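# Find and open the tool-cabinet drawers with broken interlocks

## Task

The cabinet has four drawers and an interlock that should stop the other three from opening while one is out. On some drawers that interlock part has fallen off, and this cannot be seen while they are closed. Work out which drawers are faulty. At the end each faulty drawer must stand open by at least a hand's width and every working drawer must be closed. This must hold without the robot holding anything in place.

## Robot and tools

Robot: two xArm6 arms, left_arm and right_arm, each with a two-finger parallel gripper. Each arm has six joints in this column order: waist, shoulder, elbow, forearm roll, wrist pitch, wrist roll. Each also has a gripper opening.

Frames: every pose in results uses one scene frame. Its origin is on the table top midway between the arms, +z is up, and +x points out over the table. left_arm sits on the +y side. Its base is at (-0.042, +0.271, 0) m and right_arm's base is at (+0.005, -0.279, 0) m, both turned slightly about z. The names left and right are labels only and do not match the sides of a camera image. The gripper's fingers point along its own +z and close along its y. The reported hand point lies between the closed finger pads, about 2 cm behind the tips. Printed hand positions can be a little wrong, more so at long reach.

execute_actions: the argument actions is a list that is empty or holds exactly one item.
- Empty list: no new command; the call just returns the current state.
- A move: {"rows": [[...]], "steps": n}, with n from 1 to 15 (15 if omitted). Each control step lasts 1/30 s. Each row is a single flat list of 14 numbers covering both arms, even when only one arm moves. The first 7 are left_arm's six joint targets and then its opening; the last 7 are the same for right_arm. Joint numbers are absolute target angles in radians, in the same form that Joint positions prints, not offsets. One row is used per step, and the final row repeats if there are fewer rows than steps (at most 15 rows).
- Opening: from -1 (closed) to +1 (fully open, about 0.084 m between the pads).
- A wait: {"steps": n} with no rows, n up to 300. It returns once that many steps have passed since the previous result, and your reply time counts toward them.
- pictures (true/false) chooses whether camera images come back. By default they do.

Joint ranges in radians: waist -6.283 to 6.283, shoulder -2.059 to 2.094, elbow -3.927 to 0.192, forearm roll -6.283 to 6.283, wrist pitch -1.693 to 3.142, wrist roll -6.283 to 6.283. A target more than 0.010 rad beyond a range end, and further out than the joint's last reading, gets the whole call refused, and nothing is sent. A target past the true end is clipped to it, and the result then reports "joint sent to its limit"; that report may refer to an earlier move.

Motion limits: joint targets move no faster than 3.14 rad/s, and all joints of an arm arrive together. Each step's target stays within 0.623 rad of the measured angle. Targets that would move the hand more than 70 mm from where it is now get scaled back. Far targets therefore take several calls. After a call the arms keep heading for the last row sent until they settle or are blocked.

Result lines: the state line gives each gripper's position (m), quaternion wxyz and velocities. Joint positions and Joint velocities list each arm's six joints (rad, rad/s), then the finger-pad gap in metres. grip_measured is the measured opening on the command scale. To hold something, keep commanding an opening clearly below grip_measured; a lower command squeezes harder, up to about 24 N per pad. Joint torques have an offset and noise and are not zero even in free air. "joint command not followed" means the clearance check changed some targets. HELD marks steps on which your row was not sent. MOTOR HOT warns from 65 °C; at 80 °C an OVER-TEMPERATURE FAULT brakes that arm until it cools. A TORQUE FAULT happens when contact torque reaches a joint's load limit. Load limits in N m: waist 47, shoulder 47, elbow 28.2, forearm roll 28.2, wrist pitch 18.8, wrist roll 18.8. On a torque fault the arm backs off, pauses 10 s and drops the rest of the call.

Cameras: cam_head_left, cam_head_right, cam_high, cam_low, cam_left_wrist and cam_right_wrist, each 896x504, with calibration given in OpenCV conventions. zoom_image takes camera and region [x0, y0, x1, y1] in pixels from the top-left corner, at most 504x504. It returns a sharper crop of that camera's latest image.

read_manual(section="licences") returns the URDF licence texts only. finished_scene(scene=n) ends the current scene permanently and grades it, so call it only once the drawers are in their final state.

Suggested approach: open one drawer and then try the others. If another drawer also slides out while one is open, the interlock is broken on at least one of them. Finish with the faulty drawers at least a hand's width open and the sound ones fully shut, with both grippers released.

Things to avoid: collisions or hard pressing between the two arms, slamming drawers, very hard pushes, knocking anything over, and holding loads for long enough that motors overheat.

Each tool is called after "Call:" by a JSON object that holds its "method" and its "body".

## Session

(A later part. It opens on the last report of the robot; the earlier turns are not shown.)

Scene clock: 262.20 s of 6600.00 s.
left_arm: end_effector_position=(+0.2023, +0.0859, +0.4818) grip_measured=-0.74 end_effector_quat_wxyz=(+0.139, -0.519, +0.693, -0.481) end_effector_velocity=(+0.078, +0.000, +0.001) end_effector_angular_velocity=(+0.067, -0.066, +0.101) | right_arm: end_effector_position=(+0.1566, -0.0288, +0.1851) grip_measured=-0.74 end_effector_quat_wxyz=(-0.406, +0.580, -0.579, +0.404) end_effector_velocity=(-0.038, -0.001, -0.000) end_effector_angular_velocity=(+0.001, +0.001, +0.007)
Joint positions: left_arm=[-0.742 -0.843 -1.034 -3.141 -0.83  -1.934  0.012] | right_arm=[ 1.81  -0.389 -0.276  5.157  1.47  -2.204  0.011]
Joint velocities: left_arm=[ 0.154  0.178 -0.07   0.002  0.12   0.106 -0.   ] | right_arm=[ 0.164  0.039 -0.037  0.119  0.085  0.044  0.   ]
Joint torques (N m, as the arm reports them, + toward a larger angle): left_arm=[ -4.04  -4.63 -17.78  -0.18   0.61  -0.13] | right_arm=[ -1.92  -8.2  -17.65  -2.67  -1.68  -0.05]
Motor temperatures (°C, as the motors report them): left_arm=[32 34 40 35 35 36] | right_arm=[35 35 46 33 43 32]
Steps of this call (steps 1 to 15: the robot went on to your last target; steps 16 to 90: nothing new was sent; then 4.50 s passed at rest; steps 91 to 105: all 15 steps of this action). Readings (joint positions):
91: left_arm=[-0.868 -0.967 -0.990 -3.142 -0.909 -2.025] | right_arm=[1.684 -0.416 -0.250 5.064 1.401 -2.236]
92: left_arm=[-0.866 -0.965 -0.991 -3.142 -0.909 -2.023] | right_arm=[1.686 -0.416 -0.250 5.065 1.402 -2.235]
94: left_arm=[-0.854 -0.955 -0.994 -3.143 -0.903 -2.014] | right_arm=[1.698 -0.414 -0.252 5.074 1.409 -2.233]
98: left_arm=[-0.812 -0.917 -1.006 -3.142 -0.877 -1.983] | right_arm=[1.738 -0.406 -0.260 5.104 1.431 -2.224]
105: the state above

Call:
{"method": "execute_actions", "body": {"actions": [{"rows": [[-0.7280,-0.8257,-1.0414,-3.1416,-0.8199,-1.9233,-1,1.8321,-0.3825,-0.2809,5.1750,1.4840,-2.1975,-1],[-0.7234,-0.8196,-1.0443,-3.1416,-0.8166,-1.9203,-1,1.8439,-0.3783,-0.2849,5.1840,1.4902,-2.1939,-1],[-0.7189,-0.8134,-1.0471,-3.1416,-0.8132,-1.9172,-1,1.8556,-0.3741,-0.2888,5.1930,1.4965,-2.1904,-1],[-0.7143,-0.8073,-1.0499,-3.1416,-0.8099,-1.9142,-1,1.8673,-0.3700,-0.2927,5.2019,1.5028,-2.1868,-1],[-0.7098,-0.8011,-1.0527,-3.1416,-0.8065,-1.9112,-1,1.8790,-0.3658,-0.2966,5.2109,1.5091,-2.1833,-1],[-0.7053,-0.7950,-1.0556,-3.1416,-0.8032,-1.9082,-1,1.8908,-0.3616,-0.3006,5.2199,1.5153,-2.1797,-1],[-0.7007,-0.7888,-1.0584,-3.1416,-0.7998,-1.9051,-1,1.9025,-0.3574,-0.3045,5.2289,1.5216,-2.1762,-1],[-0.6962,-0.7826,-1.0612,-3.1416,-0.7964,-1.9021,-1,1.9133,-0.3522,-0.3094,5.2373,1.5271,-2.1724,-1],[-0.6916,-0.7765,-1.0640,-3.1416,-0.7931,-1.8991,-1,1.9241,-0.3469,-0.3143,5.2457,1.5326,-2.1686,-1],[-0.6871,-0.7703,-1.0669,-3.1416,-0.7897,-1.8961,-1,1.9349,-0.3417,-0.3192,5.2541,1.5381,-2.1648,-1],[-0.6825,-0.7642,-1.0697,-3.1416,-0.7864,-1.8930,-1,1.9457,-0.3365,-0.3241,5.2625,1.5435,-2.1611,-1],[-0.678,-0.758,-1.0725,-3.1416,-0.783,-1.890,-1,1.9565,-0.3313,-0.3290,5.2709,1.5490,-2.1573,-1],[-0.678,-0.758,-1.0725,-3.1416,-0.783,-1.890,-1,1.9673,-0.3260,-0.3339,5.2793,1.5545,-2.1535,-1],[-0.678,-0.758,-1.0725,-3.1416,-0.783,-1.890,-1,1.9781,-0.3208,-0.3388,5.2877,1.5600,-2.1497,-1]], "steps": 15}], "pictures": false}}

Call:
{"method": "execute_actions", "body": {"actions": [{"steps": 12}]}}

Scene clock: 276.00 s of 6600.00 s.
left_arm: end_effector_position=(+0.2280, +0.0859, +0.4810) grip_measured=-0.74 end_effector_quat_wxyz=(+0.155, -0.526, +0.691, -0.470) end_effector_velocity=(+0.005, +0.000, -0.004) end_effector_angular_velocity=(+0.026, +0.058, +0.010) | right_arm: end_effector_position=(+0.1217, -0.0298, +0.1849) grip_measured=-0.74 end_effector_quat_wxyz=(-0.405, +0.579, -0.579, +0.406) end_effector_velocity=(-0.082, +0.000, -0.001) end_effector_angular_velocity=(-0.002, +0.001, +0.005)
Joint positions: left_arm=[-0.688 -0.771 -1.07  -3.15  -0.805 -1.893  0.012] | right_arm=[ 1.952 -0.333 -0.327  5.267  1.547 -2.159  0.011]
Joint velocities: left_arm=[ 0.043  0.061 -0.052 -0.047 -0.055  0.039  0.   ] | right_arm=[ 0.308  0.147 -0.137  0.237  0.152  0.104 -0.   ]
Joint torques (N m, as the arm reports them, + toward a larger angle): left_arm=[ 18.11  21.49 -15.51   8.8   15.6   -0.07] | right_arm=[ -3.33  -8.29 -11.49   0.99   2.12  -0.14]
Motor temperatures (°C, as the motors report them): left_arm=[32 34 40 35 35 36] | right_arm=[35 35 42 33 43 32]
Steps of this call (steps 1 to 30: the robot went on to your last target; steps 31 to 90: nothing new was sent; then 10.30 s passed at rest; steps 91 to 105: all 15 steps of this action). Readings (joint positions):
91: left_arm=[-0.732 -0.832 -1.039 -3.142 -0.823 -1.926] | right_arm=[1.821 -0.387 -0.277 5.166 1.478 -2.201]
92: left_arm=[-0.732 -0.831 -1.039 -3.142 -0.823 -1.925] | right_arm=[1.823 -0.386 -0.278 5.168 1.479 -2.200]
94: left_arm=[-0.727 -0.824 -1.042 -3.142 -0.819 -1.922] | right_arm=[1.835 -0.381 -0.282 5.177 1.486 -2.196]
98: left_arm=[-0.710 -0.802 -1.052 -3.141 -0.807 -1.912] | right_arm=[1.875 -0.367 -0.295 5.208 1.507 -2.184]
105: the state above

Scene clock: 276.40 s of 6600.00 s.
left_arm: end_effector_position=(+0.2284, +0.0860, +0.4803) grip_measured=-0.74 end_effector_quat_wxyz=(+0.153, -0.529, +0.691, -0.468) end_effector_velocity=(+0.000, -0.000, -0.001) end_effector_angular_velocity=(-0.003, -0.001, +0.001) | right_arm: end_effector_position=(+0.1147, -0.0298, +0.1849) grip_measured=-0.74 end_effector_quat_wxyz=(-0.406, +0.579, -0.579, +0.406) end_effector_velocity=(-0.001, +0.000, +0.000) end_effector_angular_velocity=(+0.001, +0.001, +0.000)
Joint positions: left_arm=[-0.681 -0.765 -1.074 -3.158 -0.81  -1.89   0.012] | right_arm=[ 1.978 -0.321 -0.339  5.287  1.56  -2.15   0.011]
Joint velocities: left_arm=[ 0.002 -0.003  0.006 -0.002  0.006 -0.    -0.   ] | right_arm=[ 0.002  0.001 -0.002  0.002  0.     0.    -0.   ]
Joint torques (N m, as the arm reports them, + toward a larger angle): left_arm=[21.55 26.95 -9.59  9.84 14.94 -0.28] | right_arm=[ -1.92  -8.3  -11.7    0.75   2.48  -0.13]
Motor temperatures (°C, as the motors report them): left_arm=[32 34 40 35 35 36] | right_arm=[35 35 42 33 43 32]
Steps of this call (steps 1 to 12: the robot went on to your last target). Readings (joint positions):
1: left_arm=[-0.687 -0.769 -1.072 -3.151 -0.807 -1.892] | right_arm=[1.961 -0.329 -0.331 5.274 1.552 -2.156]
2: left_arm=[-0.686 -0.768 -1.073 -3.153 -0.808 -1.891] | right_arm=[1.968 -0.326 -0.334 5.280 1.555 -2.154]
4: left_arm=[-0.684 -0.766 -1.075 -3.155 -0.810 -1.891] | right_arm=[1.974 -0.323 -0.337 5.285 1.558 -2.151]
8: left_arm=[-0.682 -0.765 -1.075 -3.157 -0.811 -1.890] | right_arm=[1.977 -0.321 -0.338 5.287 1.560 -2.150]
12: the state above
camera_calibration (this result's frames):
cam_left_wrist: T_world_to_cam=[[-0.58398, -0.000742987, -0.811768, 0.554477], [0.384023, 0.880771, -0.27707, 0.0314638], [0.715188, -0.473541, -0.514068, 0.256092], [0, 0, 0, 1]] pos_world=[0.128567, 0.0939694, 0.590472]
cam_right_wrist: T_world_to_cam=[[-0.353775, -0.00886119, -0.935289, 0.244954], [0.0012877, 0.99995, -0.00996088, 0.0972542], [0.93533, -0.00472828, -0.353746, 0.090741], [0, 0, 0, 1]] pos_world=[0.00166068, -0.0946497, 0.262171]

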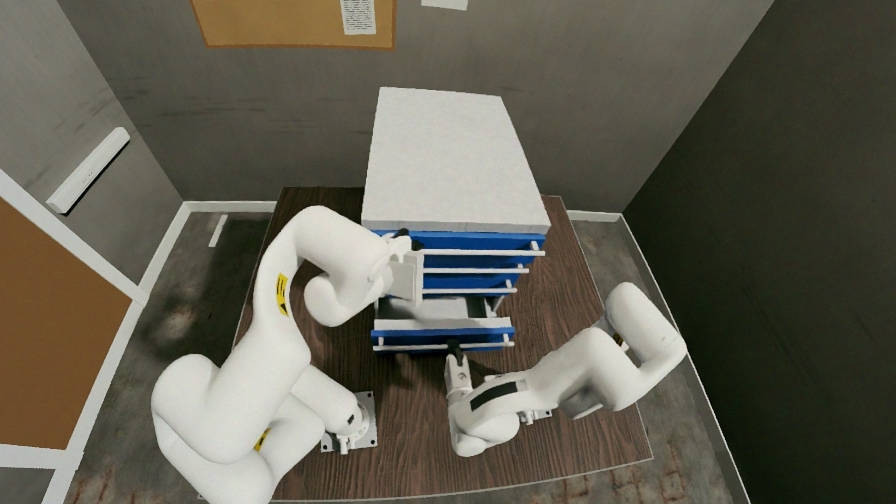

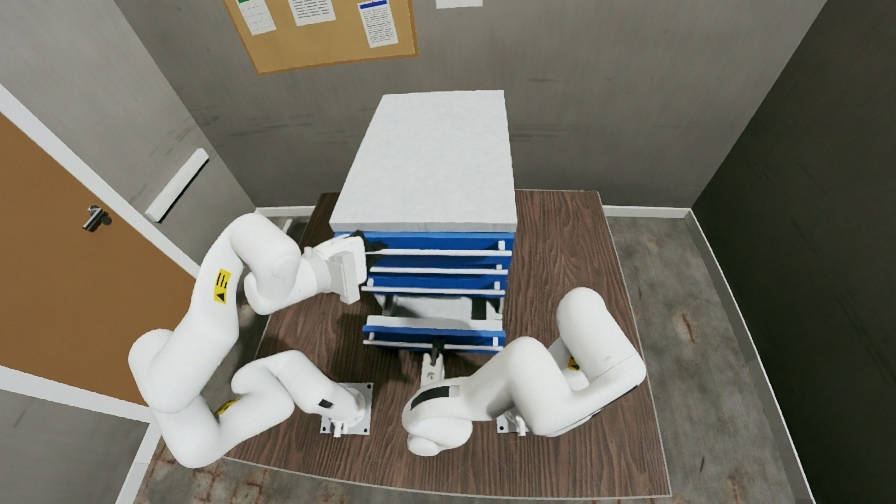

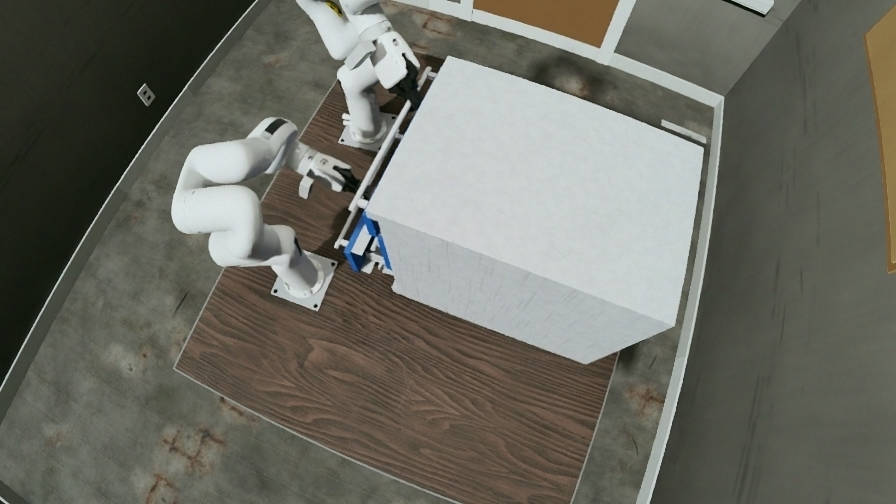

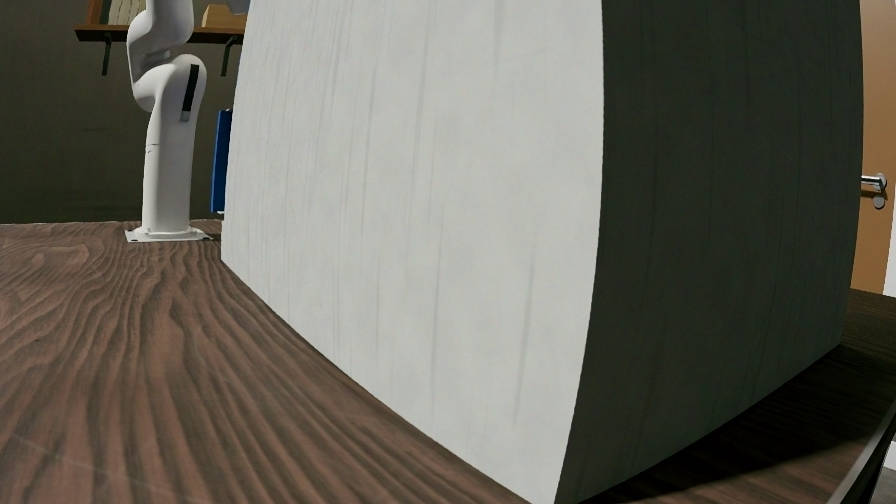

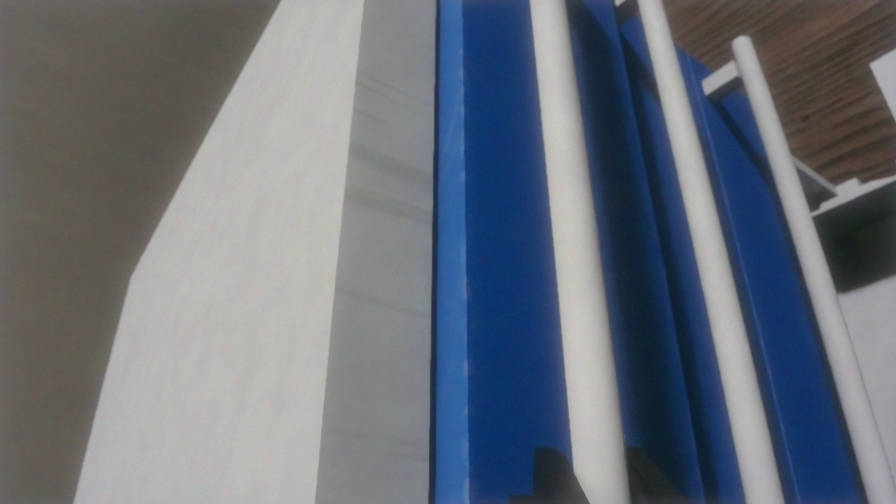

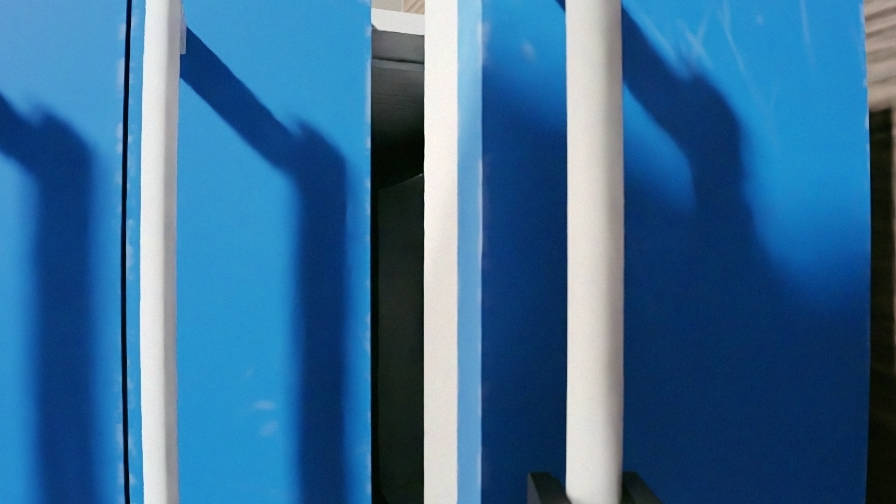

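Blocked at x≈0.228 — back off the left push immediately.

Call:
{"method": "execute_actions", "body": {"actions": [{"rows": [[-0.7053,-0.7950,-1.0556,-3.1416,-0.8032,-1.9082,-1,1.9781,-0.3208,-0.3388,5.2877,1.5600,-2.1497,-1]], "steps": 12}], "pictures": false}}

Scene clock: 278.17 s of 6600.00 s.
left_arm: end_effector_position=(+0.2240, +0.0860, +0.4803) grip_measured=-0.74 end_effector_quat_wxyz=(+0.154, -0.524, +0.690, -0.475) end_effector_velocity=(-0.012, -0.000, +0.001) end_effector_angular_velocity=(+0.000, +0.012, -0.017) | right_arm: end_effector_position=(+0.1145, -0.0298, +0.1849) grip_measured=-0.74 end_effector_quat_wxyz=(-0.406, +0.579, -0.579, +0.406) end_effector_velocity=(+0.000, -0.000, -0.000) end_effector_angular_velocity=(-0.001, -0.001, -0.000)
Joint positions: left_arm=[-0.702 -0.79  -1.054 -3.14  -0.799 -1.908  0.011] | right_arm=[ 1.978 -0.321 -0.339  5.288  1.56  -2.15   0.011]
Joint velocities: left_arm=[-0.017 -0.018 -0.    -0.006 -0.029 -0.002  0.   ] | right_arm=[-0.     0.     0.001 -0.     0.001  0.    -0.   ]
Joint torques (N m, as the arm reports them, + toward a larger angle): left_arm=[  1.49  -1.93 -14.55   1.23  -1.03  -0.25] | right_arm=[ -2.27  -8.17 -11.72   0.57   2.26  -0.2 ]
Motor temperatures (°C, as the motors report them): left_arm=[32 34 40 35 36 36] | right_arm=[35 35 41 33 43 32]
Steps of this call (steps 1 to 30: the robot went on to your last target; steps 31 to 41: nothing new was sent; steps 42 to 53: all 12 steps of this action). Readings (joint positions):
42: left_arm=[-0.682 -0.767 -1.072 -3.158 -0.809 -1.890] | right_arm=[1.978 -0.321 -0.339 5.288 1.560 -2.150]
43: left_arm=[-0.685 -0.771 -1.069 -3.156 -0.809 -1.894] | right_arm=[1.978 -0.321 -0.339 5.288 1.560 -2.150]
45: left_arm=[-0.693 -0.781 -1.061 -3.149 -0.803 -1.901] | right_arm=[1.978 -0.321 -0.339 5.288 1.560 -2.150]
49: left_arm=[-0.700 -0.788 -1.054 -3.141 -0.797 -1.907] | right_arm=[1.978 -0.321 -0.339 5.288 1.560 -2.150]
53: the state above

Call:
{"method": "execute_actions", "body": {"actions": [{"rows": [[-0.7053,-0.7950,-1.0556,-3.1416,-0.8032,-1.9082,-1,1.9592,-0.3300,-0.3302,5.2730,1.5504,-2.1563,-1],[-0.7053,-0.7950,-1.0556,-3.1416,-0.8032,-1.9082,-1,1.9403,-0.3391,-0.3217,5.2583,1.5408,-2.1630,-1],[-0.7053,-0.7950,-1.0556,-3.1416,-0.8032,-1.9082,-1,1.9214,-0.3483,-0.3131,5.2436,1.5312,-2.1696,-1],[-0.7053,-0.7950,-1.0556,-3.1416,-0.8032,-1.9082,-1,1.9025,-0.3574,-0.3045,5.2289,1.5216,-2.1762,-1],[-0.7053,-0.7950,-1.0556,-3.1416,-0.8032,-1.9082,-1,1.8820,-0.3647,-0.2976,5.2132,1.5106,-2.1824,-1],[-0.7053,-0.7950,-1.0556,-3.1416,-0.8032,-1.9082,-1,1.8615,-0.3721,-0.2908,5.1975,1.4997,-2.1886,-1],[-0.7053,-0.7950,-1.0556,-3.1416,-0.8032,-1.9082,-1,1.8409,-0.3794,-0.2839,5.1817,1.4887,-2.1948,-1],[-0.7053,-0.7950,-1.0556,-3.1416,-0.8032,-1.9082,-1,1.8204,-0.3867,-0.2770,5.1660,1.4777,-2.2010,-1],[-0.7053,-0.7950,-1.0556,-3.1416,-0.8032,-1.9082,-1,1.7979,-0.3922,-0.2720,5.1491,1.4652,-2.2073,-1],[-0.7053,-0.7950,-1.0556,-3.1416,-0.8032,-1.9082,-1,1.7754,-0.3977,-0.2671,5.1322,1.4526,-2.2136,-1],[-0.7053,-0.7950,-1.0556,-3.1416,-0.8032,-1.9082,-1,1.7529,-0.4031,-0.2621,5.1153,1.4401,-2.2198,-1],[-0.7053,-0.7950,-1.0556,-3.1416,-0.8032,-1.9082,-1,1.7304,-0.4086,-0.2571,5.0984,1.4275,-2.2261,-1],[-0.7053,-0.7950,-1.0556,-3.1416,-0.8032,-1.9082,-1,1.7072,-0.4123,-0.2535,5.0809,1.4141,-2.2310,-1],[-0.7053,-0.7950,-1.0556,-3.1416,-0.8032,-1.9082,-1,1.6839,-0.4161,-0.2498,5.0633,1.4007,-2.2360,-1],[-0.7053,-0.7950,-1.0556,-3.1416,-0.8032,-1.9082,-1,1.6606,-0.4198,-0.2462,5.0457,1.3873,-2.2410,-1]], "steps": 15}], "pictures": false}}

Call:
{"method": "execute_actions", "body": {"actions": [{"rows": [[-0.7053,-0.7950,-1.0556,-3.1416,-0.8032,-1.9082,-1,1.6373,-0.4235,-0.2425,5.0281,1.3739,-2.2459,-1],[-0.7053,-0.7950,-1.0556,-3.1416,-0.8032,-1.9082,-1,1.6133,-0.4255,-0.2403,5.0099,1.3597,-2.2496,-1],[-0.7053,-0.7950,-1.0556,-3.1416,-0.8032,-1.9082,-1,1.5892,-0.4274,-0.2380,4.9917,1.3455,-2.2533,-1],[-0.7053,-0.7950,-1.0556,-3.1416,-0.8032,-1.9082,-1,1.5652,-0.4294,-0.2358,4.9734,1.3312,-2.2570,-1],[-0.7053,-0.7950,-1.0556,-3.1416,-0.8032,-1.9082,-1,1.5411,-0.4313,-0.2335,4.9552,1.3170,-2.2607,-1],[-0.7053,-0.7950,-1.0556,-3.1416,-0.8032,-1.9082,-1,1.5312,-0.4314,-0.2331,4.9476,1.3110,-2.2617,-1],[-0.7053,-0.7950,-1.0556,-3.1416,-0.8032,-1.9082,-1,1.5212,-0.4314,-0.2328,4.9401,1.3049,-2.2626,-1],[-0.7053,-0.7950,-1.0556,-3.1416,-0.8032,-1.9082,-1,1.5113,-0.4315,-0.2324,4.9325,1.2989,-2.2636,-1],[-0.7053,-0.7950,-1.0556,-3.1416,-0.8032,-1.9082,-1,1.5014,-0.4316,-0.2320,4.9250,1.2929,-2.2645,-1],[-0.7053,-0.7950,-1.0556,-3.1416,-0.8032,-1.9082,-1,1.4915,-0.4317,-0.2317,4.9174,1.2869,-2.2655,-1],[-0.7053,-0.7950,-1.0556,-3.1416,-0.8032,-1.9082,-1,1.4815,-0.4317,-0.2313,4.9098,1.2808,-2.2664,-1],[-0.7053,-0.7950,-1.0556,-3.1416,-0.8032,-1.9082,-1,1.4716,-0.4318,-0.2309,4.9023,1.2748,-2.2674,-1],[-0.7053,-0.7950,-1.0556,-3.1416,-0.8032,-1.9082,-1,1.4617,-0.4319,-0.2305,4.8947,1.2688,-2.2683,-1]], "steps": 15}], "pictures": false}}

Call:
{"method": "execute_actions", "body": {"actions": [{"steps": 10}]}}

Scene clock: 296.20 s of 6600.00 s.
left_arm: end_effector_position=(+0.2216, +0.0858, +0.4818) grip_measured=-0.74 end_effector_quat_wxyz=(+0.153, -0.523, +0.690, -0.476) end_effector_velocity=(-0.000, -0.000, +0.000) end_effector_angular_velocity=(-0.000, -0.000, -0.000) | right_arm: end_effector_position=(+0.1718, -0.0293, +0.1849) grip_measured=-0.74 end_effector_quat_wxyz=(-0.405, +0.579, -0.580, +0.406) end_effector_velocity=(+0.150, +0.002, +0.000) end_effector_angular_velocity=(-0.004, -0.006, -0.009)
Joint positions: left_arm=[-0.705 -0.795 -1.055 -3.142 -0.803 -1.908  0.012] | right_arm=[ 1.744 -0.404 -0.26   5.11   1.436 -2.221  0.011]
Joint velocities: left_arm=[-0. -0. -0.  0. -0. -0. -0.] | right_arm=[-0.673 -0.142  0.139 -0.504 -0.37  -0.166 -0.   ]
Joint torques (N m, as the arm reports them, + toward a larger angle): left_arm=[  1.24 -10.89 -30.85   1.4    3.31  -0.11] | right_arm=[ -2.53  -6.09 -13.59  -0.26   0.71  -0.22]
Motor temperatures (°C, as the motors report them): left_arm=[32 34 43 35 36 36] | right_arm=[35 35 39 32 42 32]
Steps of this call (steps 1 to 15: the robot went on to your last target; steps 16 to 90: nothing new was sent; then 14.53 s passed at rest; steps 91 to 105: all 15 steps of this action). Readings (joint positions):
91: left_arm=[-0.705 -0.795 -1.055 -3.142 -0.803 -1.908] | right_arm=[1.978 -0.321 -0.339 5.287 1.560 -2.150]
92: left_arm=[-0.705 -0.795 -1.055 -3.142 -0.803 -1.908] | right_arm=[1.975 -0.323 -0.337 5.285 1.558 -2.151]
94: left_arm=[-0.705 -0.795 -1.055 -3.142 -0.803 -1.908] | right_arm=[1.956 -0.332 -0.329 5.271 1.549 -2.158]
98: left_arm=[-0.705 -0.795 -1.055 -3.142 -0.803 -1.908] | right_arm=[1.891 -0.360 -0.302 5.220 1.515 -2.179]
105: the state above

Scene clock: 296.70 s of 6600.00 s.
left_arm: end_effector_position=(+0.2216, +0.0858, +0.4819) grip_measured=-0.74 end_effector_quat_wxyz=(+0.153, -0.523, +0.690, -0.476) end_effector_velocity=(+0.000, -0.000, -0.000) end_effector_angular_velocity=(+0.001, +0.001, +0.000) | right_arm: end_effector_position=(+0.2277, -0.0288, +0.1850) grip_measured=-0.74 end_effector_quat_wxyz=(-0.406, +0.578, -0.579, +0.406) end_effector_velocity=(+0.044, -0.000, +0.000) end_effector_angular_velocity=(+0.005, -0.000, +0.003)
Joint positions: left_arm=[-0.705 -0.795 -1.055 -3.142 -0.803 -1.908  0.012] | right_arm=[ 1.478 -0.432 -0.231  4.908  1.28  -2.267  0.011]
Joint velocities: left_arm=[ 0.     0.001  0.    -0.    -0.001 -0.    -0.   ] | right_arm=[-0.219 -0.004  0.006 -0.169 -0.135 -0.021 -0.   ]
Joint torques (N m, as the arm reports them, + toward a larger angle): left_arm=[  1.24 -11.15 -31.39   1.34   3.38  -0.05] | right_arm=[  0.32  -6.18 -15.38  -0.63  -0.82  -0.13]
Motor temperatures (°C, as the motors report them): left_arm=[32 34 43 35 36 36] | right_arm=[35 35 39 32 42 32]
Steps of this call (steps 1 to 15: all 15 steps of this action). Readings (joint positions):
1: left_arm=[-0.705 -0.795 -1.055 -3.142 -0.803 -1.908] | right_arm=[1.722 -0.408 -0.256 5.093 1.424 -2.227]
2: left_arm=[-0.705 -0.795 -1.055 -3.142 -0.803 -1.908] | right_arm=[1.699 -0.413 -0.252 5.075 1.411 -2.232]
4: left_arm=[-0.705 -0.795 -1.055 -3.142 -0.803 -1.908] | right_arm=[1.652 -0.420 -0.245 5.041 1.384 -2.241]
8: left_arm=[-0.705 -0.795 -1.055 -3.142 -0.803 -1.908] | right_arm=[1.563 -0.428 -0.235 4.973 1.332 -2.257]
15: the state above

Scene clock: 297.03 s of 6600.00 s.
left_arm: end_effector_position=(+0.2216, +0.0858, +0.4819) grip_measured=-0.74 end_effector_quat_wxyz=(+0.153, -0.523, +0.690, -0.476) end_effector_velocity=(-0.000, -0.000, +0.000) end_effector_angular_velocity=(-0.001, -0.001, +0.000) | right_arm: end_effector_position=(+0.2309, -0.0288, +0.1850) grip_measured=-0.74 end_effector_quat_wxyz=(-0.406, +0.579, -0.579, +0.406) end_effector_velocity=(+0.001, -0.000, -0.000) end_effector_angular_velocity=(-0.001, -0.000, +0.001)
Joint positions: left_arm=[-0.705 -0.795 -1.055 -3.142 -0.803 -1.908  0.012] | right_arm=[ 1.462 -0.432 -0.23   4.895  1.269 -2.268  0.011]
Joint velocities: left_arm=[ 0.    -0.001  0.    -0.     0.001 -0.    -0.   ] | right_arm=[-0.003  0.     0.001 -0.003 -0.002 -0.001 -0.   ]
Joint torques (N m, as the arm reports them, + toward a larger angle): left_arm=[  1.46 -11.31 -31.61   1.35   3.4    0.09] | right_arm=[ -1.31  -5.9  -15.34  -0.7   -1.    -0.22]
Motor temperatures (°C, as the motors report them): left_arm=[32 34 43 35 36 36] | right_arm=[35 35 39 32 42 32]
Steps of this call (steps 1 to 10: the robot went on to your last target). Readings (joint positions):
1: left_arm=[-0.705 -0.795 -1.055 -3.142 -0.803 -1.908] | right_arm=[1.472 -0.432 -0.231 4.903 1.276 -2.267]
2: left_arm=[-0.705 -0.795 -1.055 -3.142 -0.803 -1.908] | right_arm=[1.468 -0.432 -0.231 4.900 1.273 -2.268]
4: left_arm=[-0.705 -0.795 -1.055 -3.142 -0.803 -1.908] | right_arm=[1.464 -0.432 -0.231 4.897 1.271 -2.268]
8: left_arm=[-0.705 -0.795 -1.055 -3.142 -0.803 -1.908] | right_arm=[1.462 -0.432 -0.230 4.895 1.269 -2.268]
10: the state above
camera_calibration (this result's frames):
cam_left_wrist: T_world_to_cam=[[-0.572432, -0.00308288, -0.819947, 0.553379], [0.396938, 0.873965, -0.280402, 0.034017], [0.717469, -0.485979, -0.499062, 0.255055], [0, 0, 0, 1]] pos_world=[0.120275, 0.0959279, 0.590568]
cam_right_wrist: T_world_to_cam=[[-0.352783, -0.00766965, -0.935674, 0.285991], [0.00136644, 0.999961, -0.00871181, 0.0957823], [0.935704, -0.00435192, -0.352759, -0.0182424], [0, 0, 0, 1]] pos_world=[0.117831, -0.0936645, 0.261993]

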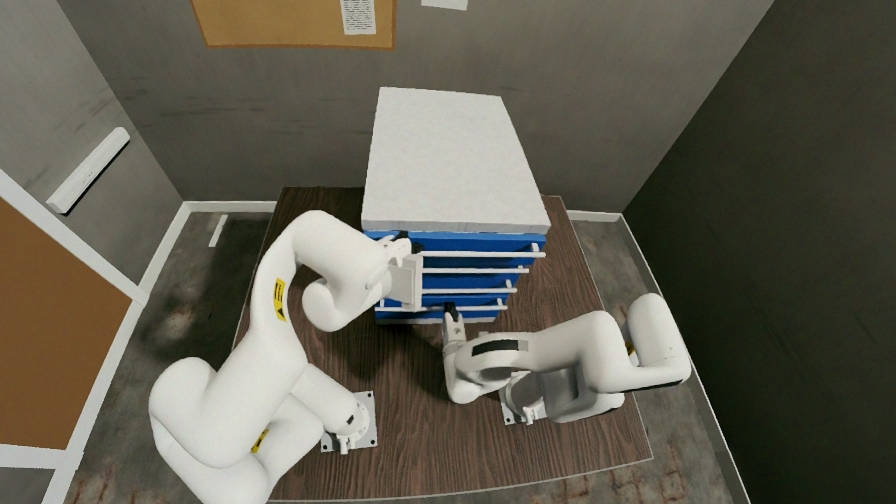

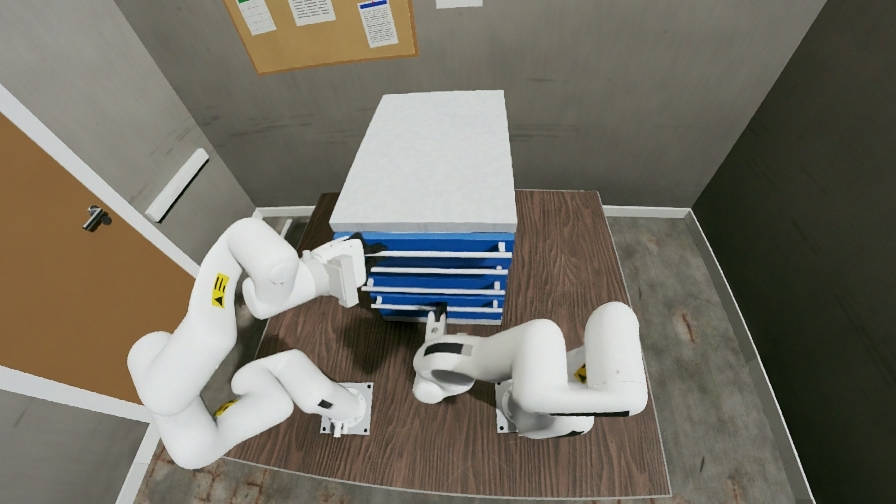

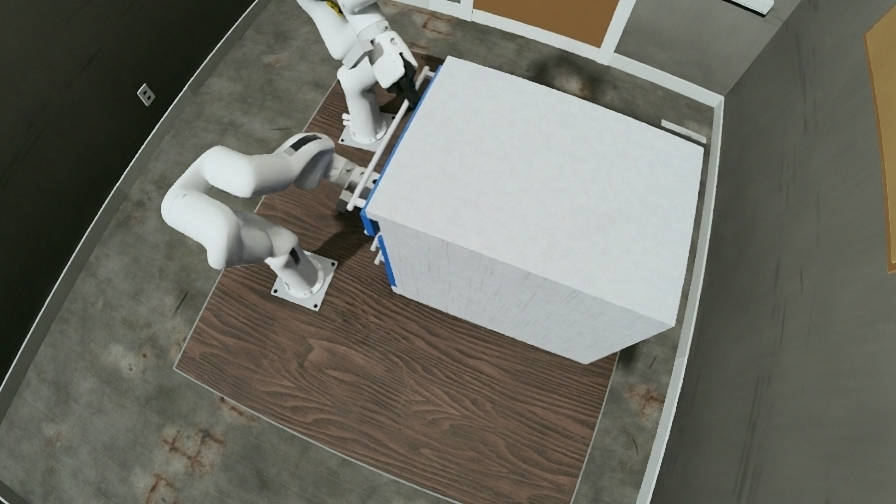

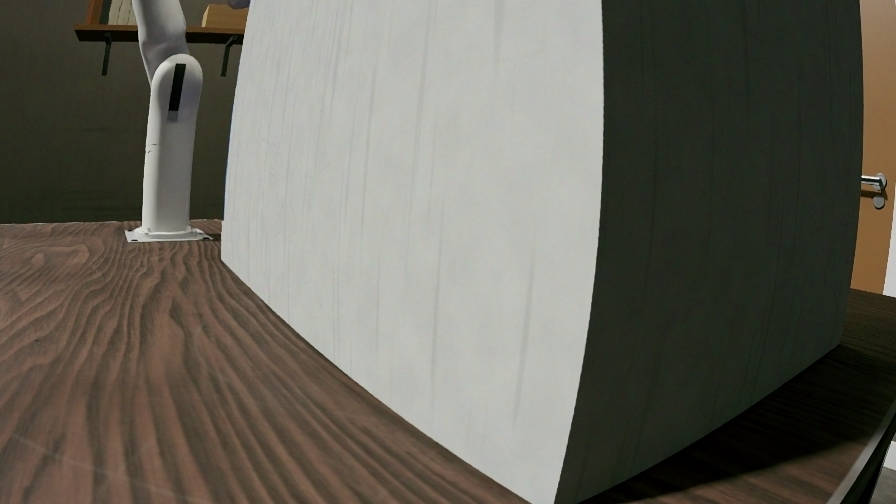

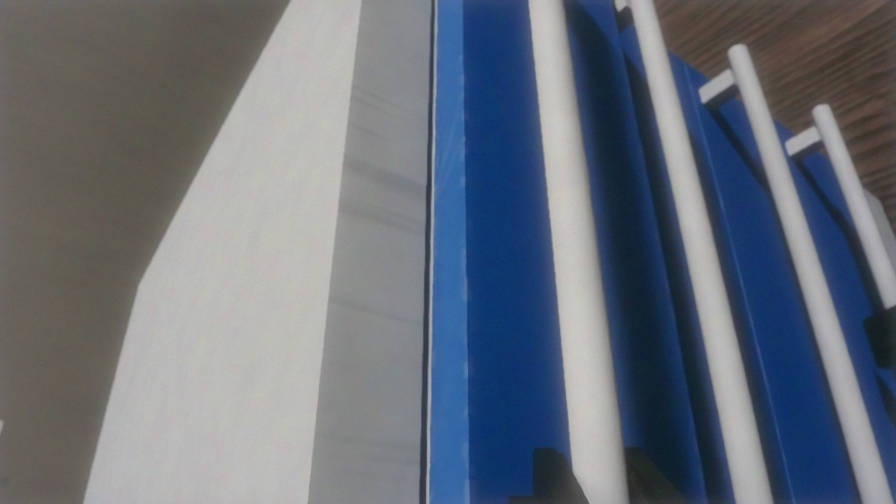

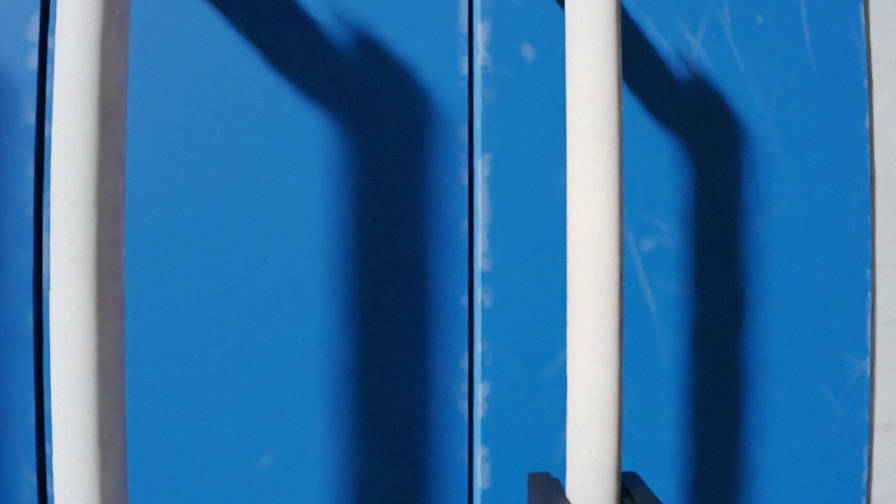

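Call:
{"method": "execute_actions", "body": {"actions": [{"rows": [[-0.7053,-0.7950,-1.0556,-3.1416,-0.8032,-1.9082,-0.62,1.4567,-0.4319,-0.2303,4.8909,1.2657,-2.2688,-1],[-0.7053,-0.7950,-1.0556,-3.1416,-0.8032,-1.9082,-0.62,1.4517,-0.4319,-0.2302,4.8872,1.2627,-2.2693,-1],[-0.7053,-0.7950,-1.0556,-3.1416,-0.8032,-1.9082,-0.62,1.4467,-0.4320,-0.2300,4.8834,1.2597,-2.2697,-1],[-0.7053,-0.7950,-1.0556,-3.1416,-0.8032,-1.9082,-0.62,1.4418,-0.4320,-0.2298,4.8796,1.2567,-2.2702,-1],[-0.7053,-0.7950,-1.0556,-3.1416,-0.8032,-1.9082,-0.62,1.4418,-0.4320,-0.2298,4.8796,1.2567,-2.2702,-1],[-0.7053,-0.7950,-1.0556,-3.1416,-0.8032,-1.9082,-0.62,1.4418,-0.4320,-0.2298,4.8796,1.2567,-2.2702,-1],[-0.7053,-0.7950,-1.0556,-3.1416,-0.8032,-1.9082,-0.62,1.4418,-0.4320,-0.2298,4.8796,1.2567,-2.2702,-1],[-0.7053,-0.7950,-1.0556,-3.1416,-0.8032,-1.9082,-0.62,1.4418,-0.4320,-0.2298,4.8796,1.2567,-2.2702,-1],[-0.7053,-0.7950,-1.0556,-3.1416,-0.8032,-1.9082,-0.62,1.4418,-0.4320,-0.2298,4.8796,1.2567,-2.2702,-1],[-0.7053,-0.7950,-1.0556,-3.1416,-0.8032,-1.9082,-0.7,1.4418,-0.4320,-0.2298,4.8796,1.2567,-2.2702,-1],[-0.7053,-0.7950,-1.0556,-3.1416,-0.8032,-1.9082,-0.76,1.4418,-0.4320,-0.2298,4.8796,1.2567,-2.2702,-1],[-0.7053,-0.7950,-1.0556,-3.1416,-0.8032,-1.9082,-0.82,1.4418,-0.4320,-0.2298,4.8796,1.2567,-2.2702,-1],[-0.7053,-0.7950,-1.0556,-3.1416,-0.8032,-1.9082,-0.9,1.4418,-0.4320,-0.2298,4.8796,1.2567,-2.2702,-1],[-0.7053,-0.7950,-1.0556,-3.1416,-0.8032,-1.9082,-1,1.4418,-0.4320,-0.2298,4.8796,1.2567,-2.2702,-1]], "steps": 15}], "pictures": false}}

Call:
{"method": "execute_actions", "body": {"actions": [{"steps": 10}]}}

Scene clock: 302.63 s of 6600.00 s.
left_arm: end_effector_position=(+0.2216, +0.0862, +0.4837) grip_measured=-0.74 end_effector_quat_wxyz=(+0.154, -0.522, +0.689, -0.478) end_effector_velocity=(-0.000, -0.001, -0.001) end_effector_angular_velocity=(+0.001, +0.003, -0.001) | right_arm: end_effector_position=(+0.2349, -0.0288, +0.1849) grip_measured=-0.74 end_effector_quat_wxyz=(-0.406, +0.579, -0.579, +0.405) end_effector_velocity=(-0.000, +0.001, -0.000) end_effector_angular_velocity=(+0.001, +0.002, +0.001)
Joint positions: left_arm=[-0.705 -0.797 -1.058 -3.141 -0.803 -1.908  0.012] | right_arm=[ 1.442 -0.432 -0.23   4.88   1.257 -2.27   0.011]
Joint velocities: left_arm=[-0.001  0.001  0.002 -0.001  0.001 -0.     0.   ] | right_arm=[-0.001 -0.    -0.001 -0.001 -0.003 -0.001  0.   ]
Joint torques (N m, as the arm reports them, + toward a larger angle): left_arm=[ -1.33  -0.89 -20.54  -0.25   2.94  -0.45] | right_arm=[ -1.27  -6.07 -14.58  -0.74  -0.97  -0.13]
Motor temperatures (°C, as the motors report them): left_arm=[32 34 44 35 36 36] | right_arm=[35 35 40 32 42 32]
Steps of this call (steps 1 to 30: the robot went on to your last target; steps 31 to 90: nothing new was sent; then 2.10 s passed at rest; steps 91 to 105: all 15 steps of this action). Readings (joint positions):
91: left_arm=[-0.705 -0.795 -1.056 -3.142 -0.803 -1.908] | right_arm=[1.462 -0.432 -0.230 4.895 1.269 -2.268]
92: left_arm=[-0.705 -0.795 -1.056 -3.142 -0.803 -1.908] | right_arm=[1.461 -0.432 -0.230 4.894 1.268 -2.268]
94: left_arm=[-0.706 -0.796 -1.057 -3.142 -0.804 -1.908] | right_arm=[1.455 -0.432 -0.230 4.890 1.265 -2.269]
98: left_arm=[-0.705 -0.798 -1.060 -3.140 -0.802 -1.908] | right_arm=[1.444 -0.432 -0.230 4.881 1.258 -2.270]
105: the state above

Scene clock: 302.97 s of 6600.00 s.
left_arm: end_effector_position=(+0.2217, +0.0861, +0.4833) grip_measured=-0.74 end_effector_quat_wxyz=(+0.154, -0.523, +0.689, -0.477) end_effector_velocity=(+0.000, -0.000, -0.002) end_effector_angular_velocity=(+0.002, +0.004, -0.000) | right_arm: end_effector_position=(+0.2350, -0.0289, +0.1849) grip_measured=-0.74 end_effector_quat_wxyz=(-0.406, +0.579, -0.579, +0.405) end_effector_velocity=(+0.000, +0.000, +0.000) end_effector_angular_velocity=(+0.001, +0.000, -0.001)
Joint positions: left_arm=[-0.705 -0.796 -1.058 -3.141 -0.803 -1.908  0.012] | right_arm=[ 1.442 -0.432 -0.23   4.879  1.257 -2.27   0.011]
Joint velocities: left_arm=[-0.     0.001  0.002 -0.001 -0.     0.    -0.   ] | right_arm=[-0.     0.    -0.002  0.001  0.001 -0.     0.   ]
Joint torques (N m, as the arm reports them, + toward a larger angle): left_arm=[ -2.93   2.24 -16.68  -0.77   2.4   -0.34] | right_arm=[ -1.42  -5.73 -14.35  -0.39  -0.77  -0.18]
Motor temperatures (°C, as the motors report them): left_arm=[32 34 44 35 36 36] | right_arm=[35 35 40 32 42 32]
Steps of this call (steps 1 to 10: the robot went on to your last target). Readings (joint positions):
1: left_arm=[-0.705 -0.796 -1.058 -3.141 -0.803 -1.908] | right_arm=[1.442 -0.432 -0.230 4.880 1.257 -2.270]
2: left_arm=[-0.705 -0.796 -1.058 -3.141 -0.803 -1.908] | right_arm=[1.442 -0.432 -0.230 4.880 1.256 -2.270]
4: left_arm=[-0.705 -0.796 -1.058 -3.141 -0.803 -1.908] | right_arm=[1.442 -0.432 -0.230 4.880 1.256 -2.270]
8: left_arm=[-0.705 -0.796 -1.058 -3.141 -0.803 -1.908] | right_arm=[1.442 -0.432 -0.230 4.879 1.257 -2.270]
10: the state above
camera_calibration (this result's frames):
cam_left_wrist: T_world_to_cam=[[-0.569655, -0.00480045, -0.82187, 0.555088], [0.397335, 0.873752, -0.280504, 0.0341136], [0.719457, -0.486348, -0.49583, 0.253858], [0, 0, 0, 1]] pos_world=[0.120014, 0.096321, 0.591649]
cam_right_wrist: T_world_to_cam=[[-0.353012, -0.00775713, -0.935587, 0.287385], [0.000963199, 0.999962, -0.00865432, 0.095991], [0.935618, -0.00395624, -0.352991, -0.0219588], [0, 0, 0, 1]] pos_world=[0.121903, -0.0938449, 0.261953]

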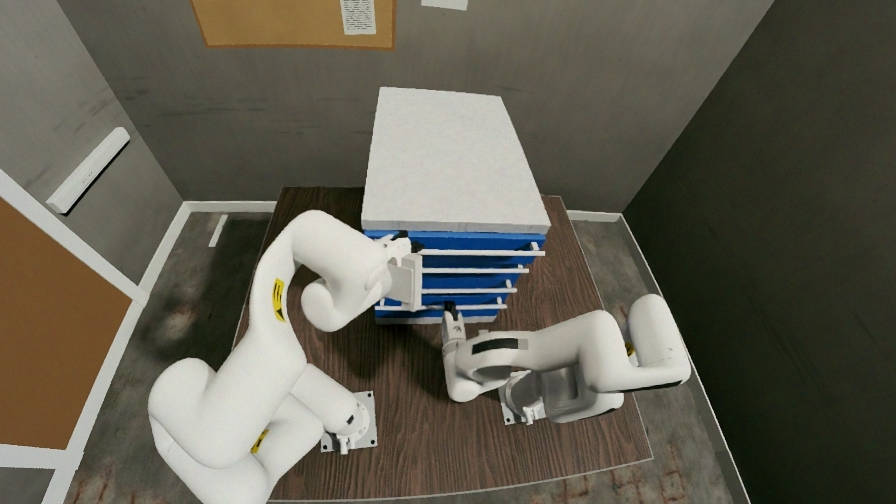

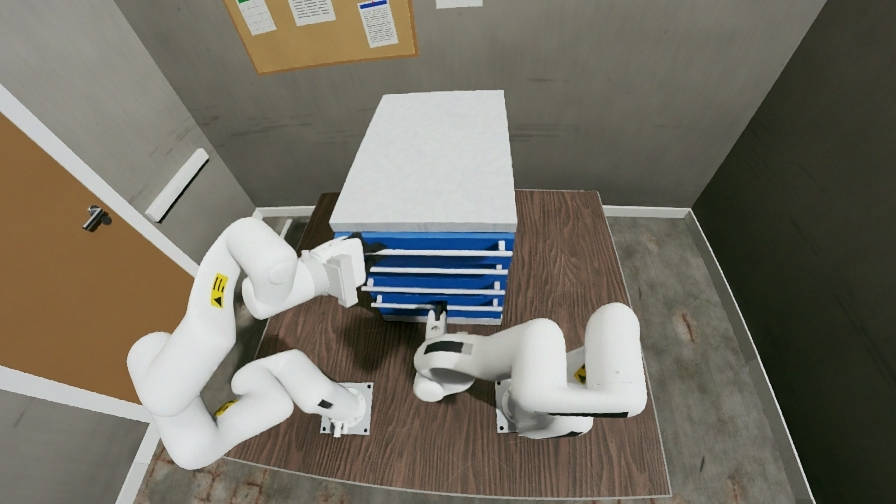

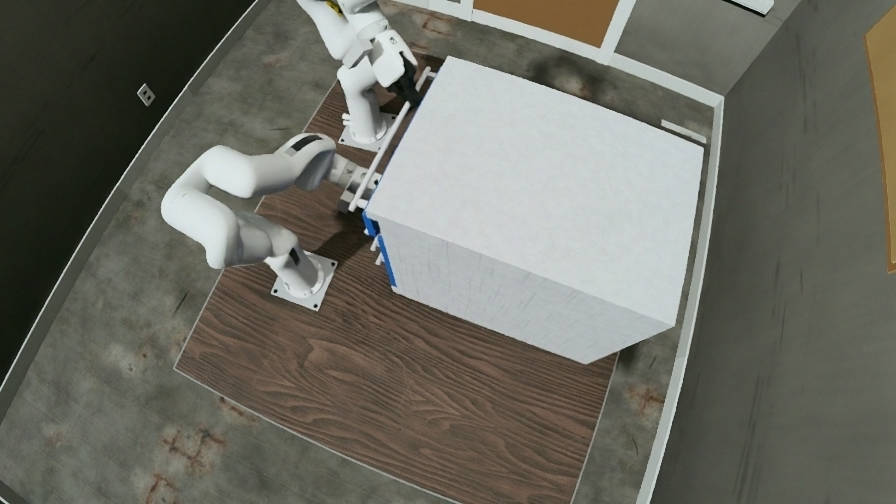

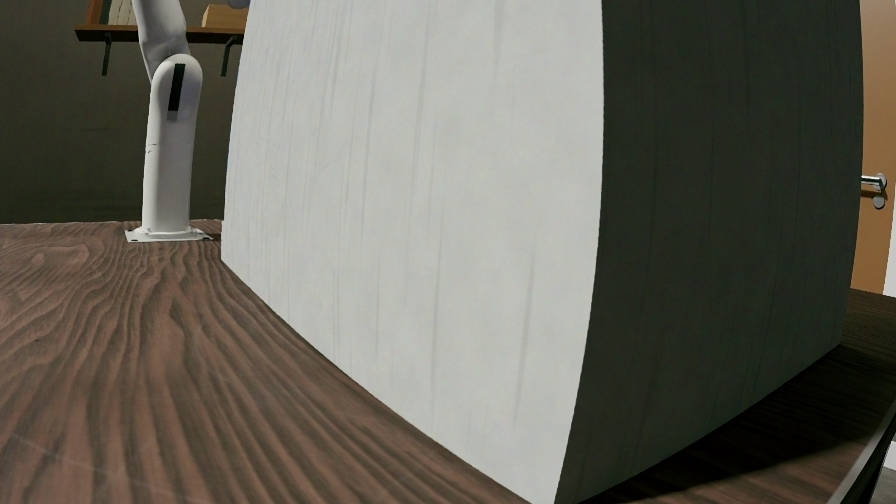

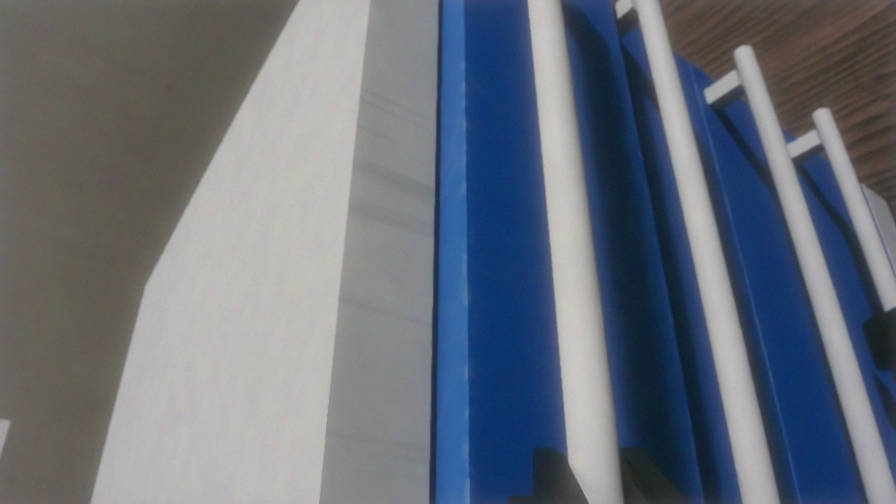

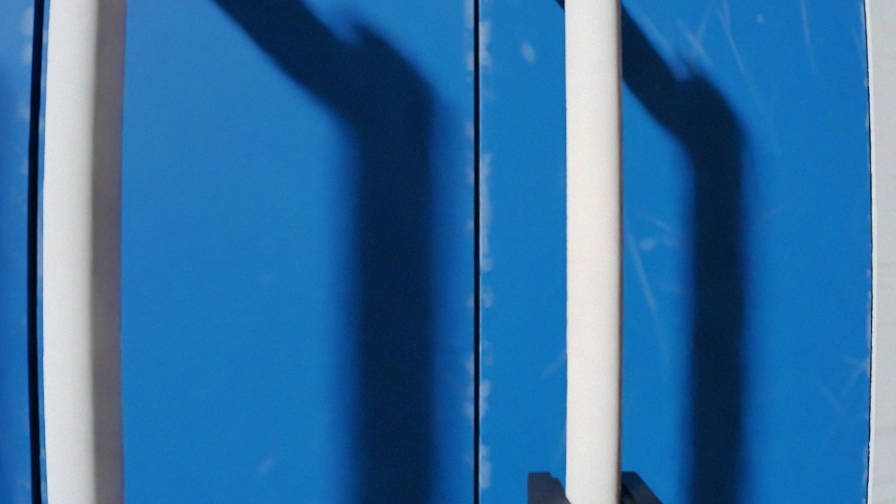

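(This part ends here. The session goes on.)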